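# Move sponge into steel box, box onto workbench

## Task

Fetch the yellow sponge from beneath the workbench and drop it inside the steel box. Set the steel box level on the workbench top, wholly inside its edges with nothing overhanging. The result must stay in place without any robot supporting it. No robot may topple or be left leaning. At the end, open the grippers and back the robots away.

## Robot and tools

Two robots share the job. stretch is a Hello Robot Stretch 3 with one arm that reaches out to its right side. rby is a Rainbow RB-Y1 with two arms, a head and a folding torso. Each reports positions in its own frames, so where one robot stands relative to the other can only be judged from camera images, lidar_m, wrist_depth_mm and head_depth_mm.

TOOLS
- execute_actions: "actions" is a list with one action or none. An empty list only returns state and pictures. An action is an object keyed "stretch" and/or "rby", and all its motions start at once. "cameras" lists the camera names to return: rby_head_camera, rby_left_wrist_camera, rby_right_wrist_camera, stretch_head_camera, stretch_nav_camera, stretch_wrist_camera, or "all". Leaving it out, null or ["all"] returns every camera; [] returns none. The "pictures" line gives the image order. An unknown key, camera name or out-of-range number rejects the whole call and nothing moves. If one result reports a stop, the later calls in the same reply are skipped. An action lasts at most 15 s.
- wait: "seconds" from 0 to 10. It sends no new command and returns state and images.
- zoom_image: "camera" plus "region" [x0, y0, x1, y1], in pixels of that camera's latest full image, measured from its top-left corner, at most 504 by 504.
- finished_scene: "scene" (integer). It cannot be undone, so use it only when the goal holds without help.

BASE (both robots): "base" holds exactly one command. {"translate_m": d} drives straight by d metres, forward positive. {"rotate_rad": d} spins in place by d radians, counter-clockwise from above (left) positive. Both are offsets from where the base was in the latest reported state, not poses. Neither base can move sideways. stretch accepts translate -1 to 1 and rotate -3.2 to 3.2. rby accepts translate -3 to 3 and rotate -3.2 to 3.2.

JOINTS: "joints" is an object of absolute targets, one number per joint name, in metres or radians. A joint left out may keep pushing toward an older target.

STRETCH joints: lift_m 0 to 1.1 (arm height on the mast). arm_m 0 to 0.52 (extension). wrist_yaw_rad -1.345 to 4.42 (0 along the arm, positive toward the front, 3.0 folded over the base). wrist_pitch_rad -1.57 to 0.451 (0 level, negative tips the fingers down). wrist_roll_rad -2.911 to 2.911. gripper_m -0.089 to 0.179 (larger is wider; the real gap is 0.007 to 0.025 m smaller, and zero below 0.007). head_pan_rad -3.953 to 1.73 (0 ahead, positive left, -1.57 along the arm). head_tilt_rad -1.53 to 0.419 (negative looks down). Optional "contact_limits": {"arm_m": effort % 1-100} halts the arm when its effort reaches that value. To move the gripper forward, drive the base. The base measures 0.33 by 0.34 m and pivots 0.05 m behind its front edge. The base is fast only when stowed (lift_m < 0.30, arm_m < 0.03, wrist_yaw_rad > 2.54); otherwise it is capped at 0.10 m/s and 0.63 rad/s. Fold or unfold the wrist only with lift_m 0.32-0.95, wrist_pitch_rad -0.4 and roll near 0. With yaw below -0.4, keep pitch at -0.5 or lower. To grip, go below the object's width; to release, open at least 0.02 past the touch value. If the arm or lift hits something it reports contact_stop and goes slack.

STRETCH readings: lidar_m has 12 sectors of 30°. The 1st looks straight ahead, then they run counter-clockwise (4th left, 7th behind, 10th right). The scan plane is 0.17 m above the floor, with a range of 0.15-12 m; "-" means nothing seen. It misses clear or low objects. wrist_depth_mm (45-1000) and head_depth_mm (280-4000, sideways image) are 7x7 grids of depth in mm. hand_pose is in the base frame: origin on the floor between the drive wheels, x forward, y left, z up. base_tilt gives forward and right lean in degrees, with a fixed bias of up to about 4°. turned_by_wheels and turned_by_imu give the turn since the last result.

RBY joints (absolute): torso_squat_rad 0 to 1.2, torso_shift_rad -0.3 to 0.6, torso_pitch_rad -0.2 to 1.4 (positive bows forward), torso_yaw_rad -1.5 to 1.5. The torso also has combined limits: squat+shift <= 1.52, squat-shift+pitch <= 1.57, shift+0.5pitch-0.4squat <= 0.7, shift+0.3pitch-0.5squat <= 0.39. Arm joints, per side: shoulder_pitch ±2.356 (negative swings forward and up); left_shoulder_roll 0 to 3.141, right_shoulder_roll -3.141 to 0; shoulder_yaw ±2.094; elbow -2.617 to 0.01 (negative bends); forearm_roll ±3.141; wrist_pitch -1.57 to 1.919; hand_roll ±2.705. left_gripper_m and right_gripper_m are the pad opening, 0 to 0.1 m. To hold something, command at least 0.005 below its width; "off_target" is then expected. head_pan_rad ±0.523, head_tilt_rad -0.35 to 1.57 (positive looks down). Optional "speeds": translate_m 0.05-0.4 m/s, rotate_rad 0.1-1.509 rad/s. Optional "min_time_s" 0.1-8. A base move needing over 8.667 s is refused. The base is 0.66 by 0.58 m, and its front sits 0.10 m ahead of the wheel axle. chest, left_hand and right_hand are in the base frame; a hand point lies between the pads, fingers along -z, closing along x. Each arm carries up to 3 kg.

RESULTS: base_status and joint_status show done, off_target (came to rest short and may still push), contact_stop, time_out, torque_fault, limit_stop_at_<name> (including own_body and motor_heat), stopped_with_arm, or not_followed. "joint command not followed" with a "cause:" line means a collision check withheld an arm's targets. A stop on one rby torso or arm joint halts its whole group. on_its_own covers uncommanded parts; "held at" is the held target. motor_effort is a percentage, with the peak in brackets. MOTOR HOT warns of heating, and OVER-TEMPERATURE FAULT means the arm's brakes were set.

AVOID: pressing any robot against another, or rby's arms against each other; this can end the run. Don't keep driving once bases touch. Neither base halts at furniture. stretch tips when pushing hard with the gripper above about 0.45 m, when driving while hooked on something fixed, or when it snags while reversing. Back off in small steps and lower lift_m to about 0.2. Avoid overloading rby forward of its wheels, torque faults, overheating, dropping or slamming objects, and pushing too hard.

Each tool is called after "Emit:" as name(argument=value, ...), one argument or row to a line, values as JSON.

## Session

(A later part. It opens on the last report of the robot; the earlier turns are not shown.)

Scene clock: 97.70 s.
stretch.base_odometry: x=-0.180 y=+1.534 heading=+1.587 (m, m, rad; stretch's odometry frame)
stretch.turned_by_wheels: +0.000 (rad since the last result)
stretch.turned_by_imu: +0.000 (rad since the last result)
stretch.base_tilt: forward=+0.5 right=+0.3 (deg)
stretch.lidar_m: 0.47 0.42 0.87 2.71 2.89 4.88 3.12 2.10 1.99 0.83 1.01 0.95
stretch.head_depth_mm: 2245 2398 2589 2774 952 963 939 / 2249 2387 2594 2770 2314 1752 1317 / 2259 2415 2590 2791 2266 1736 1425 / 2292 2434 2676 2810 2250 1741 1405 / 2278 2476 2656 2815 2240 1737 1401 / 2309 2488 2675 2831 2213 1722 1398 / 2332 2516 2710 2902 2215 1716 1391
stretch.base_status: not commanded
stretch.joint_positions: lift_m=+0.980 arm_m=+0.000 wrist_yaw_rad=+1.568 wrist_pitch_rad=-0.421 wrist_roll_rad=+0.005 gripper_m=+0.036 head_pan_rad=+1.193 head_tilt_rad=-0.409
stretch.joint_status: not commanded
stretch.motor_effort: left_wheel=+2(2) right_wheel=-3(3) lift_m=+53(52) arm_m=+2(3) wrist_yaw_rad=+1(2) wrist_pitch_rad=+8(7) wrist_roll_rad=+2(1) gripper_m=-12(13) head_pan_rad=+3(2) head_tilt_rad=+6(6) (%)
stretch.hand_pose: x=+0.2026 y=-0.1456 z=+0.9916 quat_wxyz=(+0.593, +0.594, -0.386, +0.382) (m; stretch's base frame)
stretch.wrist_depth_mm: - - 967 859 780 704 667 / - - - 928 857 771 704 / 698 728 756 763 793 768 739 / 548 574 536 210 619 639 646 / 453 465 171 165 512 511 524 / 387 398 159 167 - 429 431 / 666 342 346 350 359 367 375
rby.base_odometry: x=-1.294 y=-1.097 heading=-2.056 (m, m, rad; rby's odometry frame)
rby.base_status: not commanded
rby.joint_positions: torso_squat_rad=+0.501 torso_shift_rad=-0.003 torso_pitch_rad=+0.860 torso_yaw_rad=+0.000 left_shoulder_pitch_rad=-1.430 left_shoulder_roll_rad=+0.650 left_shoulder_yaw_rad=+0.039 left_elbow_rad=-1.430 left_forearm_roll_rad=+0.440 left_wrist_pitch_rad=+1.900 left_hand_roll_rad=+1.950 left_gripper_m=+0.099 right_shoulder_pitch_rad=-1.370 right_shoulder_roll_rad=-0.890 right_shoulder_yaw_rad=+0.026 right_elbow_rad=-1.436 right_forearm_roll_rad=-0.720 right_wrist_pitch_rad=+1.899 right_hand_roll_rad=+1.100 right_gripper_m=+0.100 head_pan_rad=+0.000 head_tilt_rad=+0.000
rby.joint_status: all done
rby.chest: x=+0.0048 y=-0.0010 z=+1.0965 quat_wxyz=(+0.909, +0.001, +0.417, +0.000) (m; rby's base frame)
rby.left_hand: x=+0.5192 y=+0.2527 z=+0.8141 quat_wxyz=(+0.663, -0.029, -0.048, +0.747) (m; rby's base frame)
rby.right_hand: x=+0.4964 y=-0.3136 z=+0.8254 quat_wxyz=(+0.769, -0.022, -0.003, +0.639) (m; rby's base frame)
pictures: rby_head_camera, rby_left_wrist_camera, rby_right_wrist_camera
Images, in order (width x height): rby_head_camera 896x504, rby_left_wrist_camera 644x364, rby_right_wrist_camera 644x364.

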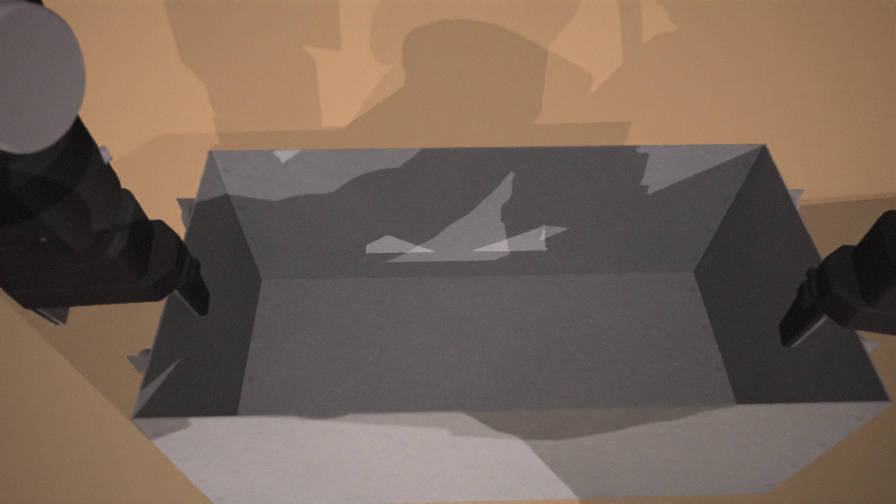

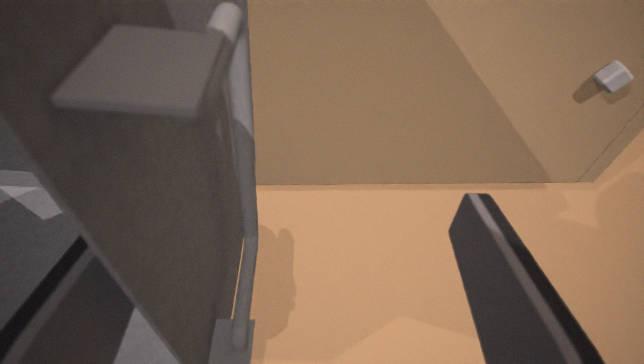

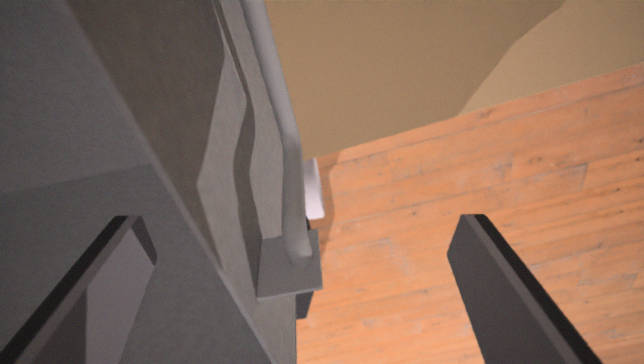

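Emit:
execute_actions(
  actions=[
    {"rby":{"min_time_s":1.5,"joints":{"left_shoulder_roll_rad":0.595,"right_shoulder_roll_rad":-0.835}}},
  ],
  cameras=[],
)

Emit:
execute_actions(
  actions=[
    {"rby":{"joints":{"left_gripper_m":0.0,"right_gripper_m":0.0}}},
  ],
  cameras=["rby_left_wrist_camera","rby_right_wrist_camera"],
)

Emit:
execute_actions(
  actions=[
    {"rby":{"joints":{"torso_pitch_rad":0.7}}},
  ],
  cameras=["rby_head_camera","rby_left_wrist_camera","rby_right_wrist_camera"],
)

Scene clock: 99.97 s.
stretch.base_odometry: x=-0.180 y=+1.534 heading=+1.587 (m, m, rad; stretch's odometry frame)
stretch.turned_by_wheels: +0.000 (rad since the last result)
stretch.turned_by_imu: +0.000 (rad since the last result)
stretch.base_tilt: forward=+0.6 right=+0.3 (deg)
stretch.lidar_m: 0.47 0.42 0.86 2.71 2.89 4.88 3.11 2.11 1.99 0.83 1.01 0.95
stretch.head_depth_mm: 2245 2433 2529 2814 958 962 940 / 2264 2384 2590 2785 2311 1767 1313 / 2265 2426 2642 2813 2266 1742 1412 / 2316 2428 2637 2784 2231 1739 1411 / 2327 2478 2640 2817 2235 1725 1403 / 2304 2496 2718 2892 2219 1716 1405 / 2361 2499 2716 2847 2191 1709 1386
stretch.base_status: not commanded
stretch.joint_positions: lift_m=+0.980 arm_m=+0.000 wrist_yaw_rad=+1.568 wrist_pitch_rad=-0.421 wrist_roll_rad=+0.005 gripper_m=+0.036 head_pan_rad=+1.193 head_tilt_rad=-0.409
stretch.joint_status: not commanded
stretch.motor_effort: left_wheel=+2(2) right_wheel=-3(3) lift_m=+53(52) arm_m=+3(3) wrist_yaw_rad=+1(2) wrist_pitch_rad=+7(7) wrist_roll_rad=+1(1) gripper_m=-13(12) head_pan_rad=+2(2) head_tilt_rad=+6(5) (%)
stretch.hand_pose: x=+0.2026 y=-0.1456 z=+0.9916 quat_wxyz=(+0.593, +0.594, -0.386, +0.382) (m; stretch's base frame)
stretch.wrist_depth_mm: - - 985 879 786 717 668 / - - - 910 841 761 708 / 693 722 755 761 789 776 731 / 545 568 529 213 613 633 661 / 456 461 169 164 517 506 518 / 387 402 159 167 - 418 435 / 667 342 346 350 357 371 370
rby.base_odometry: x=-1.294 y=-1.097 heading=-2.056 (m, m, rad; rby's odometry frame)
rby.base_status: not commanded
rby.joint_positions: torso_squat_rad=+0.501 torso_shift_rad=-0.003 torso_pitch_rad=+0.860 torso_yaw_rad=+0.000 left_shoulder_pitch_rad=-1.430 left_shoulder_roll_rad=+0.595 left_shoulder_yaw_rad=+0.039 left_elbow_rad=-1.430 left_forearm_roll_rad=+0.440 left_wrist_pitch_rad=+1.900 left_hand_roll_rad=+1.950 left_gripper_m=+0.099 right_shoulder_pitch_rad=-1.370 right_shoulder_roll_rad=-0.835 right_shoulder_yaw_rad=+0.026 right_elbow_rad=-1.436 right_forearm_roll_rad=-0.720 right_wrist_pitch_rad=+1.899 right_hand_roll_rad=+1.100 right_gripper_m=+0.100 head_pan_rad=+0.000 head_tilt_rad=+0.000
rby.joint_status: all done
rby.chest: x=+0.0048 y=-0.0010 z=+1.0965 quat_wxyz=(+0.909, +0.001, +0.417, +0.000) (m; rby's base frame)
rby.left_hand: x=+0.5134 y=+0.2255 z=+0.8048 quat_wxyz=(+0.673, -0.037, -0.025, +0.739) (m; rby's base frame)
rby.right_hand: x=+0.4924 y=-0.2882 z=+0.8140 quat_wxyz=(+0.761, +0.001, -0.011, +0.648) (m; rby's base frame)
pictures: none
No camera images: the call's "cameras" was empty. Leave "cameras" out to get every camera's image.

Scene clock: 101.47 s.
stretch.base_odometry: x=-0.180 y=+1.534 heading=+1.587 (m, m, rad; stretch's odometry frame)
stretch.turned_by_wheels: +0.000 (rad since the last result)
stretch.turned_by_imu: +0.000 (rad since the last result)
stretch.base_tilt: forward=+0.6 right=+0.3 (deg)
stretch.lidar_m: 0.47 0.42 0.87 2.71 2.90 4.87 3.14 2.11 2.00 0.83 1.01 0.95
stretch.head_depth_mm: 2239 2372 2567 2804 958 962 942 / 2248 2401 2579 2779 2283 1752 1324 / 2262 2449 2622 2812 2298 1731 1414 / 2286 2457 2655 2836 2248 1723 1408 / 2294 2489 2661 2867 2232 1720 1404 / 2330 2505 2724 2856 2196 1716 1401 / 2333 2520 2699 2929 2227 1706 1392
stretch.base_status: not commanded
stretch.joint_positions: lift_m=+0.980 arm_m=+0.000 wrist_yaw_rad=+1.568 wrist_pitch_rad=-0.421 wrist_roll_rad=+0.005 gripper_m=+0.036 head_pan_rad=+1.193 head_tilt_rad=-0.409
stretch.joint_status: not commanded
stretch.motor_effort: left_wheel=+2(2) right_wheel=-3(3) lift_m=+53(53) arm_m=+2(3) wrist_yaw_rad=+1(3) wrist_pitch_rad=+7(8) wrist_roll_rad=+1(1) gripper_m=-13(13) head_pan_rad=+3(2) head_tilt_rad=+6(6) (%)
stretch.hand_pose: x=+0.2026 y=-0.1456 z=+0.9916 quat_wxyz=(+0.593, +0.594, -0.386, +0.382) (m; stretch's base frame)
stretch.wrist_depth_mm: - - - 886 778 727 667 / - - - 942 865 757 683 / 699 720 736 766 805 796 739 / 557 570 528 211 614 636 645 / 458 469 170 165 515 507 522 / 388 406 160 168 - 431 435 / 656 344 347 350 358 366 375
rby.base_odometry: x=-1.294 y=-1.097 heading=-2.056 (m, m, rad; rby's odometry frame)
rby.base_status: not commanded
rby.joint_positions: torso_squat_rad=+0.501 torso_shift_rad=-0.003 torso_pitch_rad=+0.860 torso_yaw_rad=+0.000 left_shoulder_pitch_rad=-1.430 left_shoulder_roll_rad=+0.597 left_shoulder_yaw_rad=+0.040 left_elbow_rad=-1.430 left_forearm_roll_rad=+0.439 left_wrist_pitch_rad=+1.900 left_hand_roll_rad=+1.950 left_gripper_m=+0.002 right_shoulder_pitch_rad=-1.369 right_shoulder_roll_rad=-0.837 right_shoulder_yaw_rad=+0.026 right_elbow_rad=-1.435 right_forearm_roll_rad=-0.719 right_wrist_pitch_rad=+1.899 right_hand_roll_rad=+1.100 right_gripper_m=+0.023 head_pan_rad=+0.000 head_tilt_rad=+0.000
rby.joint_status: right_gripper_m off_target (ended at +0.023, target +0.000); the others done
rby.chest: x=+0.0048 y=-0.0010 z=+1.0965 quat_wxyz=(+0.909, +0.001, +0.417, +0.000) (m; rby's base frame)
rby.left_hand: x=+0.5133 y=+0.2270 z=+0.8048 quat_wxyz=(+0.672, -0.036, -0.026, +0.739) (m; rby's base frame)
rby.right_hand: x=+0.4920 y=-0.2892 z=+0.8138 quat_wxyz=(+0.762, +0.001, -0.010, +0.648) (m; rby's base frame)
pictures: rby_left_wrist_camera, rby_right_wrist_camera
Images, in order (width x height): rby_left_wrist_camera 644x364, rby_right_wrist_camera 644x364.

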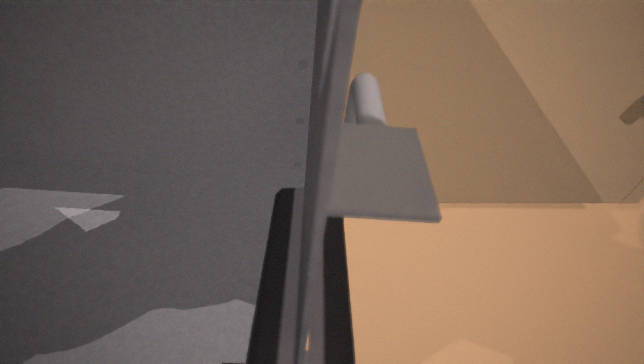

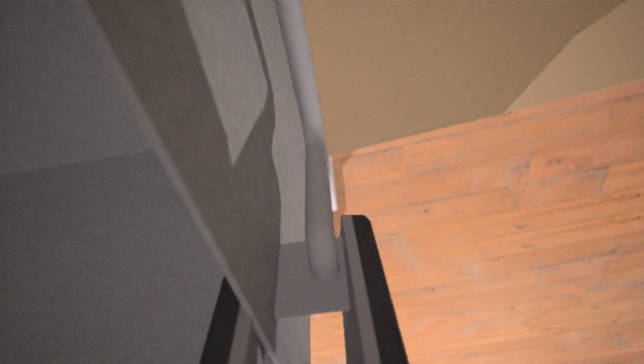

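Scene clock: 102.83 s.
stretch.base_odometry: x=-0.180 y=+1.534 heading=+1.587 (m, m, rad; stretch's odometry frame)
stretch.turned_by_wheels: +0.000 (rad since the last result)
stretch.turned_by_imu: +0.000 (rad since the last result)
stretch.base_tilt: forward=+0.7 right=+0.3 (deg)
stretch.lidar_m: 0.47 0.42 0.86 2.71 2.89 4.86 3.11 2.11 1.99 0.83 1.01 0.95
stretch.head_depth_mm: 2220 2393 2578 2790 953 957 939 / 2273 2424 2623 2843 2287 1739 1314 / 2274 2435 2617 2795 2265 1740 1409 / 2276 2436 2618 2840 2236 1741 1419 / 2289 2459 2660 2830 2228 1716 1397 / 2330 2485 2691 2815 2202 1717 1407 / 2355 2484 2677 2911 2229 1704 1391
stretch.base_status: not commanded
stretch.joint_positions: lift_m=+0.980 arm_m=+0.000 wrist_yaw_rad=+1.568 wrist_pitch_rad=-0.421 wrist_roll_rad=+0.005 gripper_m=+0.036 head_pan_rad=+1.193 head_tilt_rad=-0.409
stretch.joint_status: not commanded
stretch.motor_effort: left_wheel=+2(2) right_wheel=-3(3) lift_m=+53(53) arm_m=+3(2) wrist_yaw_rad=+2(3) wrist_pitch_rad=+8(7) wrist_roll_rad=+1(1) gripper_m=-12(13) head_pan_rad=+2(3) head_tilt_rad=+5(6) (%)
stretch.hand_pose: x=+0.2026 y=-0.1456 z=+0.9916 quat_wxyz=(+0.593, +0.594, -0.386, +0.382) (m; stretch's base frame)
stretch.wrist_depth_mm: - - 986 873 800 711 661 / - 987 - 963 831 748 679 / 705 724 750 766 802 788 749 / 553 558 536 212 605 625 641 / 449 468 169 165 514 513 514 / 392 400 159 166 - 422 435 / 663 339 346 352 360 371 368
rby.base_odometry: x=-1.294 y=-1.097 heading=-2.056 (m, m, rad; rby's odometry frame)
rby.base_status: not commanded
rby.joint_positions: torso_squat_rad=+0.501 torso_shift_rad=-0.003 torso_pitch_rad=+0.700 torso_yaw_rad=+0.000 left_shoulder_pitch_rad=-1.430 left_shoulder_roll_rad=+0.595 left_shoulder_yaw_rad=+0.039 left_elbow_rad=-1.430 left_forearm_roll_rad=+0.440 left_wrist_pitch_rad=+1.900 left_hand_roll_rad=+1.950 left_gripper_m=+0.000 right_shoulder_pitch_rad=-1.369 right_shoulder_roll_rad=-0.835 right_shoulder_yaw_rad=+0.027 right_elbow_rad=-1.435 right_forearm_roll_rad=-0.720 right_wrist_pitch_rad=+1.899 right_hand_roll_rad=+1.100 right_gripper_m=+0.000 head_pan_rad=+0.000 head_tilt_rad=+0.000
rby.joint_status: all done
rby.on_its_own: right_gripper_m moved -0.022 to your old target +0.000
rby.chest: x=-0.0304 y=-0.0010 z=+1.1313 quat_wxyz=(+0.939, +0.001, +0.343, +0.000) (m; rby's base frame)
rby.left_hand: x=+0.5181 y=+0.2254 z=+0.9245 quat_wxyz=(+0.669, -0.096, -0.079, +0.733) (m; rby's base frame)
rby.right_hand: x=+0.4957 y=-0.2880 z=+0.9297 quat_wxyz=(+0.758, -0.051, -0.071, +0.647) (m; rby's base frame)
pictures: rby_head_camera, rby_left_wrist_camera, rby_right_wrist_camera
Images, in order (width x height): rby_head_camera 896x504, rby_left_wrist_camera 644x364, rby_right_wrist_camera 644x364.

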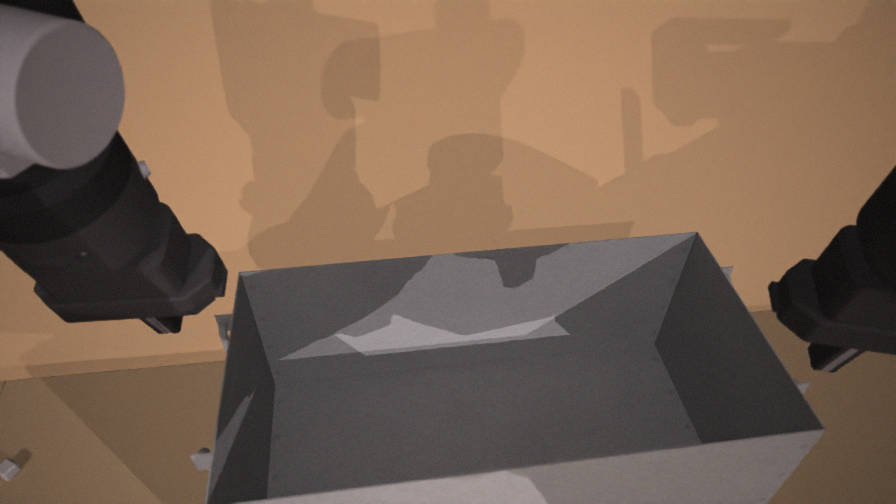

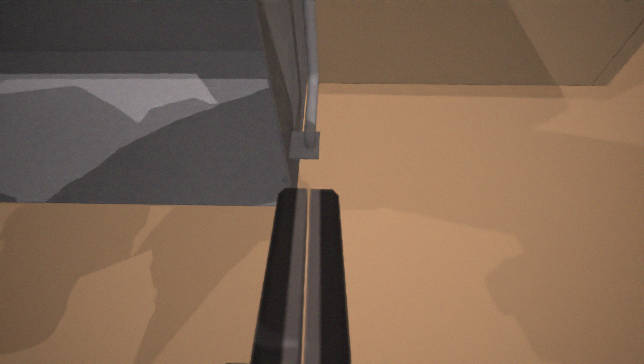

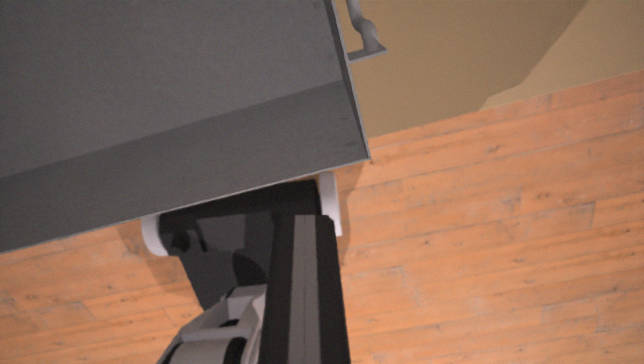

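Emit:
execute_actions(
  actions=[
    {"rby":{"joints":{"left_gripper_m":0.1,"right_gripper_m":0.1,"torso_pitch_rad":0.66,"torso_yaw_rad":0.08,"head_tilt_rad":0.2,"left_shoulder_roll_rad":0.62,"right_shoulder_roll_rad":-0.86}}},
  ],
  cameras=["rby_head_camera","rby_left_wrist_camera","rby_right_wrist_camera"],
)

Scene clock: 105.77 s.
stretch.base_odometry: x=-0.180 y=+1.534 heading=+1.587 (m, m, rad; stretch's odometry frame)
stretch.turned_by_wheels: +0.000 (rad since the last result)
stretch.turned_by_imu: +0.000 (rad since the last result)
stretch.base_tilt: forward=+0.6 right=+0.3 (deg)
stretch.lidar_m: 0.47 0.42 0.86 2.71 2.89 4.88 3.12 2.11 2.00 0.83 1.00 0.94
stretch.head_depth_mm: 2246 2393 2568 2781 959 964 939 / 2292 2428 2595 2789 2274 1757 1314 / 2271 2435 2579 2784 2287 1732 1414 / 2270 2450 2665 2830 2277 1743 1409 / 2304 2507 2692 2870 2216 1719 1417 / 2320 2500 2668 2862 2211 1713 1411 / 2338 2474 2742 2865 2202 1704 1382
stretch.base_status: not commanded
stretch.joint_positions: lift_m=+0.980 arm_m=+0.000 wrist_yaw_rad=+1.568 wrist_pitch_rad=-0.421 wrist_roll_rad=+0.005 gripper_m=+0.036 head_pan_rad=+1.193 head_tilt_rad=-0.409
stretch.joint_status: not commanded
stretch.motor_effort: left_wheel=+2(2) right_wheel=-3(3) lift_m=+53(53) arm_m=+3(2) wrist_yaw_rad=+2(1) wrist_pitch_rad=+8(7) wrist_roll_rad=+1(2) gripper_m=-13(13) head_pan_rad=+3(2) head_tilt_rad=+5(5) (%)
stretch.hand_pose: x=+0.2026 y=-0.1456 z=+0.9916 quat_wxyz=(+0.593, +0.594, -0.386, +0.382) (m; stretch's base frame)
stretch.wrist_depth_mm: - - - 879 779 715 659 / - 976 - 931 837 759 705 / 687 719 750 785 793 777 721 / 548 552 530 213 613 626 639 / 448 472 169 165 515 511 526 / 392 401 159 167 - 429 431 / 666 345 346 352 363 371 370
rby.base_odometry: x=-1.294 y=-1.097 heading=-2.056 (m, m, rad; rby's odometry frame)
rby.base_status: not commanded
rby.joint_positions: torso_squat_rad=+0.501 torso_shift_rad=-0.003 torso_pitch_rad=+0.660 torso_yaw_rad=+0.080 left_shoulder_pitch_rad=-1.430 left_shoulder_roll_rad=+0.620 left_shoulder_yaw_rad=+0.039 left_elbow_rad=-1.430 left_forearm_roll_rad=+0.440 left_wrist_pitch_rad=+1.900 left_hand_roll_rad=+1.950 left_gripper_m=+0.099 right_shoulder_pitch_rad=-1.370 right_shoulder_roll_rad=-0.860 right_shoulder_yaw_rad=+0.027 right_elbow_rad=-1.435 right_forearm_roll_rad=-0.720 right_wrist_pitch_rad=+1.899 right_hand_roll_rad=+1.100 right_gripper_m=+0.100 head_pan_rad=+0.000 head_tilt_rad=+0.200
rby.joint_status: all done
rby.chest: x=-0.0401 y=-0.0010 z=+1.1391 quat_wxyz=(+0.945, +0.014, +0.324, +0.038) (m; rby's base frame)
rby.left_hand: x=+0.5017 y=+0.2813 z=+0.9718 quat_wxyz=(+0.640, -0.087, -0.124, +0.753) (m; rby's base frame)
rby.right_hand: x=+0.5123 y=-0.2563 z=+0.9508 quat_wxyz=(+0.741, -0.052, -0.102, +0.662) (m; rby's base frame)
pictures: rby_head_camera, rby_left_wrist_camera, rby_right_wrist_camera
Images, in order (width x height): rby_head_camera 896x504, rby_left_wrist_camera 644x364, rby_right_wrist_camera 644x364.

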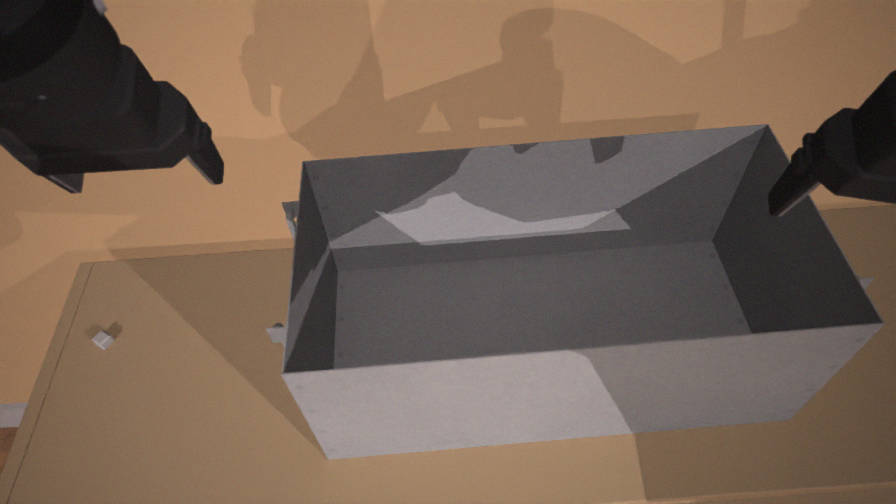

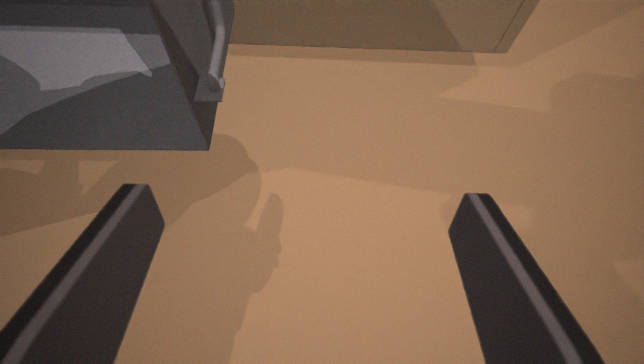

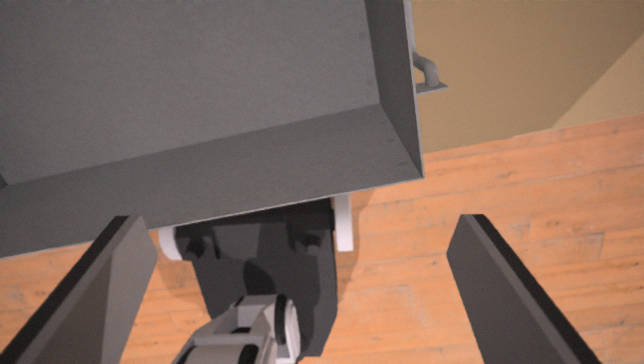

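Emit:
execute_actions(
  actions=[
    {"rby":{"joints":{"torso_yaw_rad":0.0,"left_hand_roll_rad":2.03,"right_hand_roll_rad":1.18,"right_shoulder_roll_rad":-0.9,"head_tilt_rad":0.1}}},
  ],
  cameras=[],
)

Emit:
execute_actions(
  actions=[
    {"rby":{"joints":{"torso_pitch_rad":0.78}}},
  ],
  cameras=["rby_head_camera","rby_left_wrist_camera","rby_right_wrist_camera"],
)

Scene clock: 107.03 s.
stretch.base_odometry: x=-0.180 y=+1.534 heading=+1.587 (m, m, rad; stretch's odometry frame)
stretch.turned_by_wheels: +0.000 (rad since the last result)
stretch.turned_by_imu: +0.000 (rad since the last result)
stretch.base_tilt: forward=+0.7 right=+0.3 (deg)
stretch.lidar_m: 0.47 0.42 0.86 2.71 2.89 4.88 3.12 2.11 1.99 0.83 1.01 0.95
stretch.head_depth_mm: 2236 2338 2570 2777 956 955 935 / 2238 2419 2578 2810 2305 1739 1322 / 2259 2442 2621 2825 2272 1753 1415 / 2287 2469 2624 2833 2232 1741 1407 / 2352 2489 2666 2869 2229 1729 1400 / 2291 2497 2641 2844 2208 1708 1402 / 2341 2509 2700 2849 2225 1694 1400
stretch.base_status: not commanded
stretch.joint_positions: lift_m=+0.980 arm_m=+0.000 wrist_yaw_rad=+1.568 wrist_pitch_rad=-0.421 wrist_roll_rad=+0.005 gripper_m=+0.036 head_pan_rad=+1.193 head_tilt_rad=-0.409
stretch.joint_status: not commanded
stretch.motor_effort: left_wheel=+2(2) right_wheel=-3(3) lift_m=+52(53) arm_m=+2(3) wrist_yaw_rad=+2(1) wrist_pitch_rad=+8(8) wrist_roll_rad=+1(1) gripper_m=-13(13) head_pan_rad=+2(3) head_tilt_rad=+6(5) (%)
stretch.hand_pose: x=+0.2026 y=-0.1456 z=+0.9916 quat_wxyz=(+0.593, +0.594, -0.386, +0.382) (m; stretch's base frame)
stretch.wrist_depth_mm: - - 958 850 776 706 655 / - 977 - 934 847 751 702 / 697 698 764 758 794 786 750 / 548 575 523 212 608 633 635 / 458 466 169 164 519 513 520 / 389 403 159 167 - 426 433 / 672 343 345 352 360 366 369
rby.base_odometry: x=-1.294 y=-1.097 heading=-2.056 (m, m, rad; rby's odometry frame)
rby.base_status: not commanded
rby.joint_positions: torso_squat_rad=+0.501 torso_shift_rad=-0.003 torso_pitch_rad=+0.660 torso_yaw_rad=+0.000 left_shoulder_pitch_rad=-1.430 left_shoulder_roll_rad=+0.620 left_shoulder_yaw_rad=+0.039 left_elbow_rad=-1.430 left_forearm_roll_rad=+0.440 left_wrist_pitch_rad=+1.900 left_hand_roll_rad=+2.030 left_gripper_m=+0.099 right_shoulder_pitch_rad=-1.370 right_shoulder_roll_rad=-0.900 right_shoulder_yaw_rad=+0.027 right_elbow_rad=-1.435 right_forearm_roll_rad=-0.720 right_wrist_pitch_rad=+1.899 right_hand_roll_rad=+1.180 right_gripper_m=+0.100 head_pan_rad=+0.000 head_tilt_rad=+0.100
rby.joint_status: all done
rby.chest: x=-0.0401 y=-0.0011 z=+1.1391 quat_wxyz=(+0.946, +0.001, +0.324, +0.000) (m; rby's base frame)
rby.left_hand: x=+0.5182 y=+0.2378 z=+0.9589 quat_wxyz=(+0.632, -0.111, -0.098, +0.761) (m; rby's base frame)
rby.right_hand: x=+0.4957 y=-0.3182 z=+0.9733 quat_wxyz=(+0.740, -0.093, -0.075, +0.662) (m; rby's base frame)
pictures: none
No camera images: the call's "cameras" was empty. Leave "cameras" out to get every camera's image.

Scene clock: 108.20 s.
stretch.base_odometry: x=-0.180 y=+1.534 heading=+1.587 (m, m, rad; stretch's odometry frame)
stretch.turned_by_wheels: +0.000 (rad since the last result)
stretch.turned_by_imu: +0.000 (rad since the last result)
stretch.base_tilt: forward=+0.3 right=+0.4 (deg)
stretch.lidar_m: 0.47 0.42 0.86 2.70 2.89 4.86 3.13 2.11 2.00 0.83 1.01 0.95
stretch.head_depth_mm: 2241 2389 2551 2793 956 960 938 / 2251 2380 2582 2784 2303 1761 1319 / 2256 2438 2625 2804 2303 1761 1409 / 2270 2428 2617 2805 2237 1734 1408 / 2306 2451 2677 2856 2242 1723 1399 / 2329 2487 2682 2829 2219 1721 1394 / 2333 2501 2705 2872 2203 1708 1389
stretch.base_status: not commanded
stretch.joint_positions: lift_m=+0.980 arm_m=+0.000 wrist_yaw_rad=+1.568 wrist_pitch_rad=-0.421 wrist_roll_rad=+0.005 gripper_m=+0.036 head_pan_rad=+1.193 head_tilt_rad=-0.409
stretch.joint_status: not commanded
stretch.motor_effort: left_wheel=+2(2) right_wheel=-3(3) lift_m=+53(53) arm_m=+2(2) wrist_yaw_rad=+2(2) wrist_pitch_rad=+7(7) wrist_roll_rad=+1(1) gripper_m=-12(11) head_pan_rad=+2(3) head_tilt_rad=+6(6) (%)
stretch.hand_pose: x=+0.2026 y=-0.1456 z=+0.9916 quat_wxyz=(+0.593, +0.594, -0.386, +0.382) (m; stretch's base frame)
stretch.wrist_depth_mm: - - - 865 788 728 663 / - 994 - 949 830 772 706 / 683 717 763 770 809 765 740 / 552 550 529 212 597 631 646 / 448 463 169 165 514 512 515 / 388 400 158 167 - 423 433 / 673 345 345 349 360 368 373
rby.base_odometry: x=-1.294 y=-1.097 heading=-2.056 (m, m, rad; rby's odometry frame)
rby.base_status: not commanded
rby.joint_positions: torso_squat_rad=+0.501 torso_shift_rad=-0.003 torso_pitch_rad=+0.780 torso_yaw_rad=+0.000 left_shoulder_pitch_rad=-1.430 left_shoulder_roll_rad=+0.620 left_shoulder_yaw_rad=+0.039 left_elbow_rad=-1.430 left_forearm_roll_rad=+0.440 left_wrist_pitch_rad=+1.900 left_hand_roll_rad=+2.030 left_gripper_m=+0.099 right_shoulder_pitch_rad=-1.370 right_shoulder_roll_rad=-0.900 right_shoulder_yaw_rad=+0.027 right_elbow_rad=-1.435 right_forearm_roll_rad=-0.720 right_wrist_pitch_rad=+1.899 right_hand_roll_rad=+1.180 right_gripper_m=+0.100 head_pan_rad=+0.000 head_tilt_rad=+0.100
rby.joint_status: all done
rby.chest: x=-0.0120 y=-0.0010 z=+1.1146 quat_wxyz=(+0.925, +0.001, +0.380, +0.000) (m; rby's base frame)
rby.left_hand: x=+0.5205 y=+0.2379 z=+0.8687 quat_wxyz=(+0.636, -0.065, -0.060, +0.766) (m; rby's base frame)
rby.right_hand: x=+0.5000 y=-0.3181 z=+0.8857 quat_wxyz=(+0.743, -0.053, -0.030, +0.666) (m; rby's base frame)
pictures: rby_head_camera, rby_left_wrist_camera, rby_right_wrist_camera
Images, in order (width x height): rby_head_camera 896x504, rby_left_wrist_camera 644x364, rby_right_wrist_camera 644x364.

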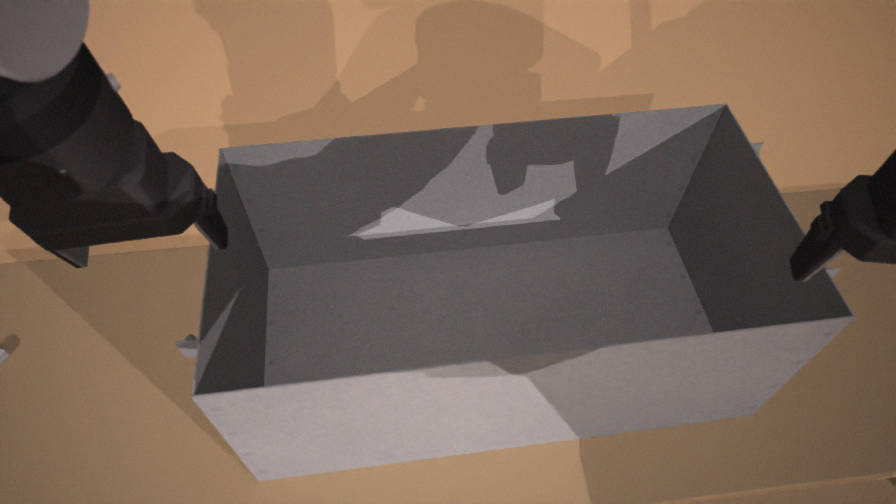

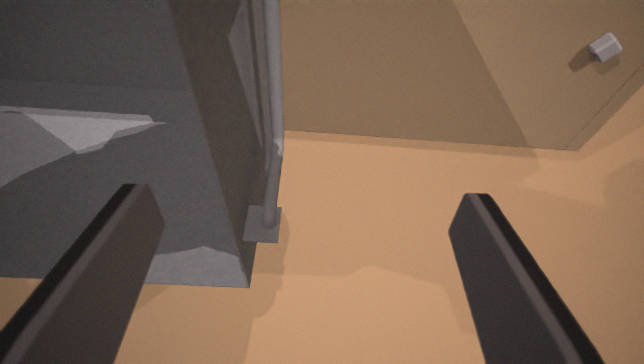

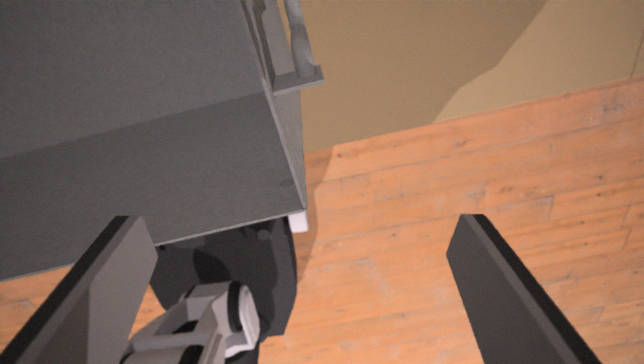

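Emit:
execute_actions(
  actions=[
    {"rby":{"joints":{"torso_pitch_rad":0.66}}},
  ],
  cameras=[],
)

Emit:
execute_actions(
  actions=[
    {"rby":{"base":{"rotate_rad":0.15},"joints":{"left_shoulder_roll_rad":0.48,"left_forearm_roll_rad":0.34,"left_hand_roll_rad":1.89,"right_shoulder_roll_rad":-1.06,"right_forearm_roll_rad":-0.82,"right_hand_roll_rad":1.08,"right_shoulder_pitch_rad":-1.29}}},
  ],
  cameras=[],
)

Emit:
execute_actions(
  actions=[
    {"rby":{"joints":{"torso_pitch_rad":0.76}}},
  ],
  cameras=["rby_head_camera","rby_left_wrist_camera","rby_right_wrist_camera"],
)

Scene clock: 110.90 s.
stretch.base_odometry: x=-0.180 y=+1.534 heading=+1.587 (m, m, rad; stretch's odometry frame)
stretch.turned_by_wheels: +0.000 (rad since the last result)
stretch.turned_by_imu: +0.000 (rad since the last result)
stretch.base_tilt: forward=+0.6 right=+0.5 (deg)
stretch.lidar_m: 0.47 0.42 0.87 2.71 2.89 4.85 3.09 2.11 1.99 0.83 1.01 0.95
stretch.head_depth_mm: 2235 2371 2574 2794 963 958 941 / 2251 2426 2585 2794 2288 1764 1317 / 2267 2421 2619 2839 2268 1757 1411 / 2294 2451 2614 2818 2255 1731 1413 / 2273 2473 2697 2834 2222 1727 1401 / 2311 2474 2730 2876 2192 1702 1396 / 2318 2520 2723 2915 2194 1708 1388
stretch.base_status: not commanded
stretch.joint_positions: lift_m=+0.980 arm_m=+0.000 wrist_yaw_rad=+1.568 wrist_pitch_rad=-0.421 wrist_roll_rad=+0.005 gripper_m=+0.036 head_pan_rad=+1.193 head_tilt_rad=-0.409
stretch.joint_status: not commanded
stretch.motor_effort: left_wheel=+2(2) right_wheel=-3(3) lift_m=+53(53) arm_m=+2(2) wrist_yaw_rad=+2(2) wrist_pitch_rad=+7(7) wrist_roll_rad=+1(1) gripper_m=-12(13) head_pan_rad=+3(2) head_tilt_rad=+5(6) (%)
stretch.hand_pose: x=+0.2026 y=-0.1456 z=+0.9916 quat_wxyz=(+0.593, +0.594, -0.386, +0.382) (m; stretch's base frame)
stretch.wrist_depth_mm: - - 965 882 793 720 649 / - 981 - 921 857 774 694 / 706 713 753 783 779 778 748 / 545 557 532 213 617 640 637 / 462 466 169 165 514 513 518 / 387 405 158 167 - 428 434 / 672 345 347 349 357 366 373
rby.base_odometry: x=-1.294 y=-1.097 heading=-2.056 (m, m, rad; rby's odometry frame)
rby.base_status: not commanded
rby.joint_positions: torso_squat_rad=+0.501 torso_shift_rad=-0.003 torso_pitch_rad=+0.660 torso_yaw_rad=+0.000 left_shoulder_pitch_rad=-1.430 left_shoulder_roll_rad=+0.620 left_shoulder_yaw_rad=+0.039 left_elbow_rad=-1.430 left_forearm_roll_rad=+0.440 left_wrist_pitch_rad=+1.900 left_hand_roll_rad=+2.030 left_gripper_m=+0.099 right_shoulder_pitch_rad=-1.370 right_shoulder_roll_rad=-0.900 right_shoulder_yaw_rad=+0.027 right_elbow_rad=-1.435 right_forearm_roll_rad=-0.720 right_wrist_pitch_rad=+1.899 right_hand_roll_rad=+1.180 right_gripper_m=+0.100 head_pan_rad=+0.000 head_tilt_rad=+0.100
rby.joint_status: all done
rby.chest: x=-0.0401 y=-0.0011 z=+1.1391 quat_wxyz=(+0.946, +0.001, +0.324, +0.000) (m; rby's base frame)
rby.left_hand: x=+0.5181 y=+0.2378 z=+0.9590 quat_wxyz=(+0.631, -0.111, -0.098, +0.761) (m; rby's base frame)
rby.right_hand: x=+0.4957 y=-0.3182 z=+0.9734 quat_wxyz=(+0.740, -0.093, -0.075, +0.662) (m; rby's base frame)
pictures: none
No camera images: the call's "cameras" was empty. Leave "cameras" out to get every camera's image.

Scene clock: 112.33 s.
stretch.base_odometry: x=-0.180 y=+1.534 heading=+1.587 (m, m, rad; stretch's odometry frame)
stretch.turned_by_wheels: +0.000 (rad since the last result)
stretch.turned_by_imu: +0.000 (rad since the last result)
stretch.base_tilt: forward=+0.6 right=+0.4 (deg)
stretch.lidar_m: 0.47 0.42 0.86 2.70 3.32 4.88 3.11 2.11 2.00 0.84 1.00 0.95
stretch.head_depth_mm: 2225 2378 2587 2773 956 965 933 / 2217 2441 2574 2824 2268 1754 1316 / 2243 2412 2580 2798 2267 1748 1415 / 2275 2466 2613 2894 2250 1731 1406 / 2305 2456 2687 2823 2244 1730 1410 / 2319 2498 2649 2868 2208 1713 1400 / 2350 2500 2731 2857 2195 1704 1384
stretch.base_status: not commanded
stretch.joint_positions: lift_m=+0.980 arm_m=+0.000 wrist_yaw_rad=+1.568 wrist_pitch_rad=-0.421 wrist_roll_rad=+0.005 gripper_m=+0.036 head_pan_rad=+1.193 head_tilt_rad=-0.409
stretch.joint_status: not commanded
stretch.motor_effort: left_wheel=+2(2) right_wheel=-3(3) lift_m=+53(53) arm_m=+2(2) wrist_yaw_rad=+2(2) wrist_pitch_rad=+7(8) wrist_roll_rad=+1(1) gripper_m=-13(12) head_pan_rad=+3(3) head_tilt_rad=+5(5) (%)
stretch.hand_pose: x=+0.2026 y=-0.1456 z=+0.9916 quat_wxyz=(+0.593, +0.594, -0.386, +0.382) (m; stretch's base frame)
stretch.wrist_depth_mm: - - 973 882 773 720 659 / - 985 - 919 844 772 693 / 700 717 751 774 802 772 731 / 547 559 525 213 614 640 660 / 456 467 169 165 512 501 523 / 388 403 159 167 - 422 436 / 678 344 342 349 361 366 377
rby.base_odometry: x=-1.294 y=-1.097 heading=-1.907 (m, m, rad; rby's odometry frame)
rby.base_status: done
rby.joint_positions: torso_squat_rad=+0.501 torso_shift_rad=-0.003 torso_pitch_rad=+0.660 torso_yaw_rad=+0.000 left_shoulder_pitch_rad=-1.430 left_shoulder_roll_rad=+0.480 left_shoulder_yaw_rad=+0.039 left_elbow_rad=-1.430 left_forearm_roll_rad=+0.340 left_wrist_pitch_rad=+1.900 left_hand_roll_rad=+1.890 left_gripper_m=+0.099 right_shoulder_pitch_rad=-1.290 right_shoulder_roll_rad=-1.060 right_shoulder_yaw_rad=+0.027 right_elbow_rad=-1.435 right_forearm_roll_rad=-0.820 right_wrist_pitch_rad=+1.899 right_hand_roll_rad=+1.080 right_gripper_m=+0.100 head_pan_rad=+0.000 head_tilt_rad=+0.100
rby.joint_status: all done
rby.chest: x=-0.0401 y=-0.0011 z=+1.1391 quat_wxyz=(+0.946, +0.001, +0.324, +0.000) (m; rby's base frame)
rby.left_hand: x=+0.5115 y=+0.1884 z=+0.9371 quat_wxyz=(+0.695, -0.104, -0.090, +0.705) (m; rby's base frame)
rby.right_hand: x=+0.4710 y=-0.3820 z=+0.9779 quat_wxyz=(+0.791, -0.097, -0.041, +0.602) (m; rby's base frame)
pictures: none
No camera images: the call's "cameras" was empty. Leave "cameras" out to get every camera's image.

Scene clock: 113.43 s.
stretch.base_odometry: x=-0.180 y=+1.534 heading=+1.587 (m, m, rad; stretch's odometry frame)
stretch.turned_by_wheels: +0.000 (rad since the last result)
stretch.turned_by_imu: +0.000 (rad since the last result)
stretch.base_tilt: forward=+0.8 right=+0.3 (deg)
stretch.lidar_m: 0.47 0.42 0.87 2.70 3.31 4.88 3.12 2.11 1.99 0.83 1.01 0.95
stretch.head_depth_mm: 2222 2391 2588 2789 956 961 935 / 2261 2374 2600 2786 2302 1741 1319 / 2273 2445 2617 2819 2264 1745 1414 / 2302 2445 2636 2801 2251 1752 1417 / 2292 2441 2650 2876 2242 1728 1399 / 2312 2496 2675 2871 2254 1701 1395 / 2350 2514 2705 2884 2252 1699 1409
stretch.base_status: not commanded
stretch.joint_positions: lift_m=+0.980 arm_m=+0.000 wrist_yaw_rad=+1.568 wrist_pitch_rad=-0.421 wrist_roll_rad=+0.005 gripper_m=+0.036 head_pan_rad=+1.193 head_tilt_rad=-0.409
stretch.joint_status: not commanded
stretch.motor_effort: left_wheel=+2(2) right_wheel=-3(3) lift_m=+53(52) arm_m=+3(2) wrist_yaw_rad=+2(2) wrist_pitch_rad=+8(7) wrist_roll_rad=+1(1) gripper_m=-12(12) head_pan_rad=+2(2) head_tilt_rad=+5(5) (%)
stretch.hand_pose: x=+0.2026 y=-0.1456 z=+0.9916 quat_wxyz=(+0.593, +0.594, -0.386, +0.382) (m; stretch's base frame)
stretch.wrist_depth_mm: - - 967 856 788 716 646 / - - - 941 830 747 684 / 702 716 764 763 811 786 744 / 550 568 526 212 606 645 643 / 460 464 169 166 510 503 528 / 386 403 159 167 - 428 433 / 681 344 344 351 356 370 370
rby.base_odometry: x=-1.294 y=-1.097 heading=-1.907 (m, m, rad; rby's odometry frame)
rby.base_status: not commanded
rby.joint_positions: torso_squat_rad=+0.501 torso_shift_rad=-0.003 torso_pitch_rad=+0.760 torso_yaw_rad=+0.000 left_shoulder_pitch_rad=-1.430 left_shoulder_roll_rad=+0.480 left_shoulder_yaw_rad=+0.039 left_elbow_rad=-1.430 left_forearm_roll_rad=+0.340 left_wrist_pitch_rad=+1.900 left_hand_roll_rad=+1.890 left_gripper_m=+0.099 right_shoulder_pitch_rad=-1.290 right_shoulder_roll_rad=-1.060 right_shoulder_yaw_rad=+0.027 right_elbow_rad=-1.435 right_forearm_roll_rad=-0.820 right_wrist_pitch_rad=+1.899 right_hand_roll_rad=+1.080 right_gripper_m=+0.100 head_pan_rad=+0.000 head_tilt_rad=+0.100
rby.joint_status: all done
rby.chest: x=-0.0165 y=-0.0011 z=+1.1189 quat_wxyz=(+0.929, +0.001, +0.371, +0.000) (m; rby's base frame)
rby.left_hand: x=+0.5121 y=+0.1885 z=+0.8626 quat_wxyz=(+0.699, -0.069, -0.055, +0.710) (m; rby's base frame)
rby.right_hand: x=+0.4759 y=-0.3819 z=+0.9073 quat_wxyz=(+0.792, -0.067, -0.002, +0.607) (m; rby's base frame)
pictures: rby_head_camera, rby_left_wrist_camera, rby_right_wrist_camera
Images, in order (width x height): rby_head_camera 896x504, rby_left_wrist_camera 644x364, rby_right_wrist_camera 644x364.

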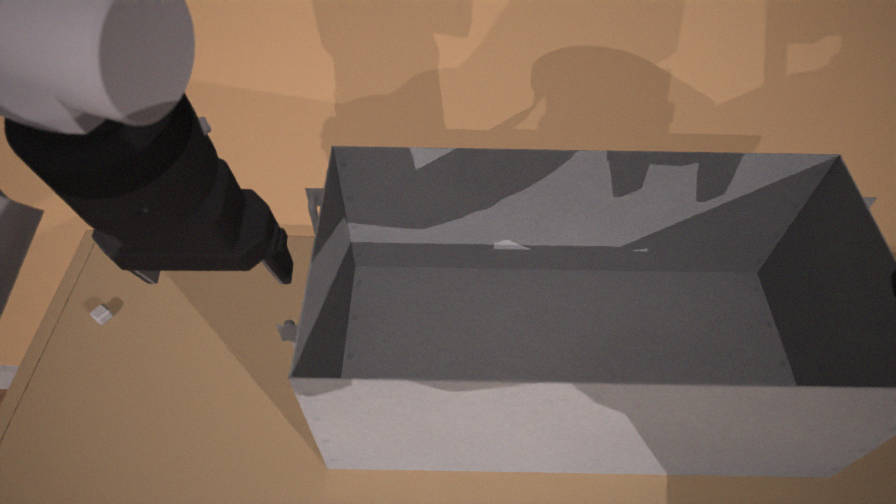

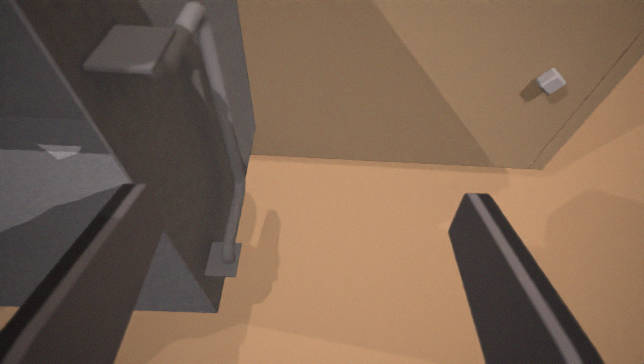

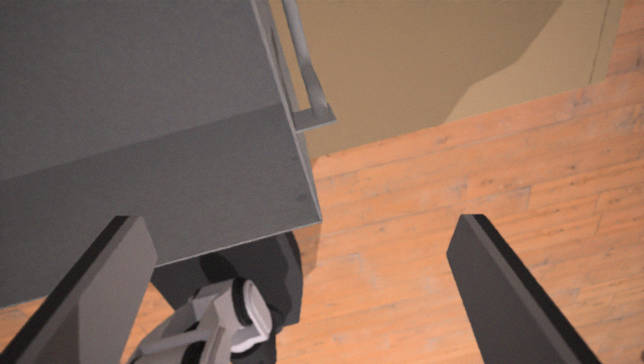

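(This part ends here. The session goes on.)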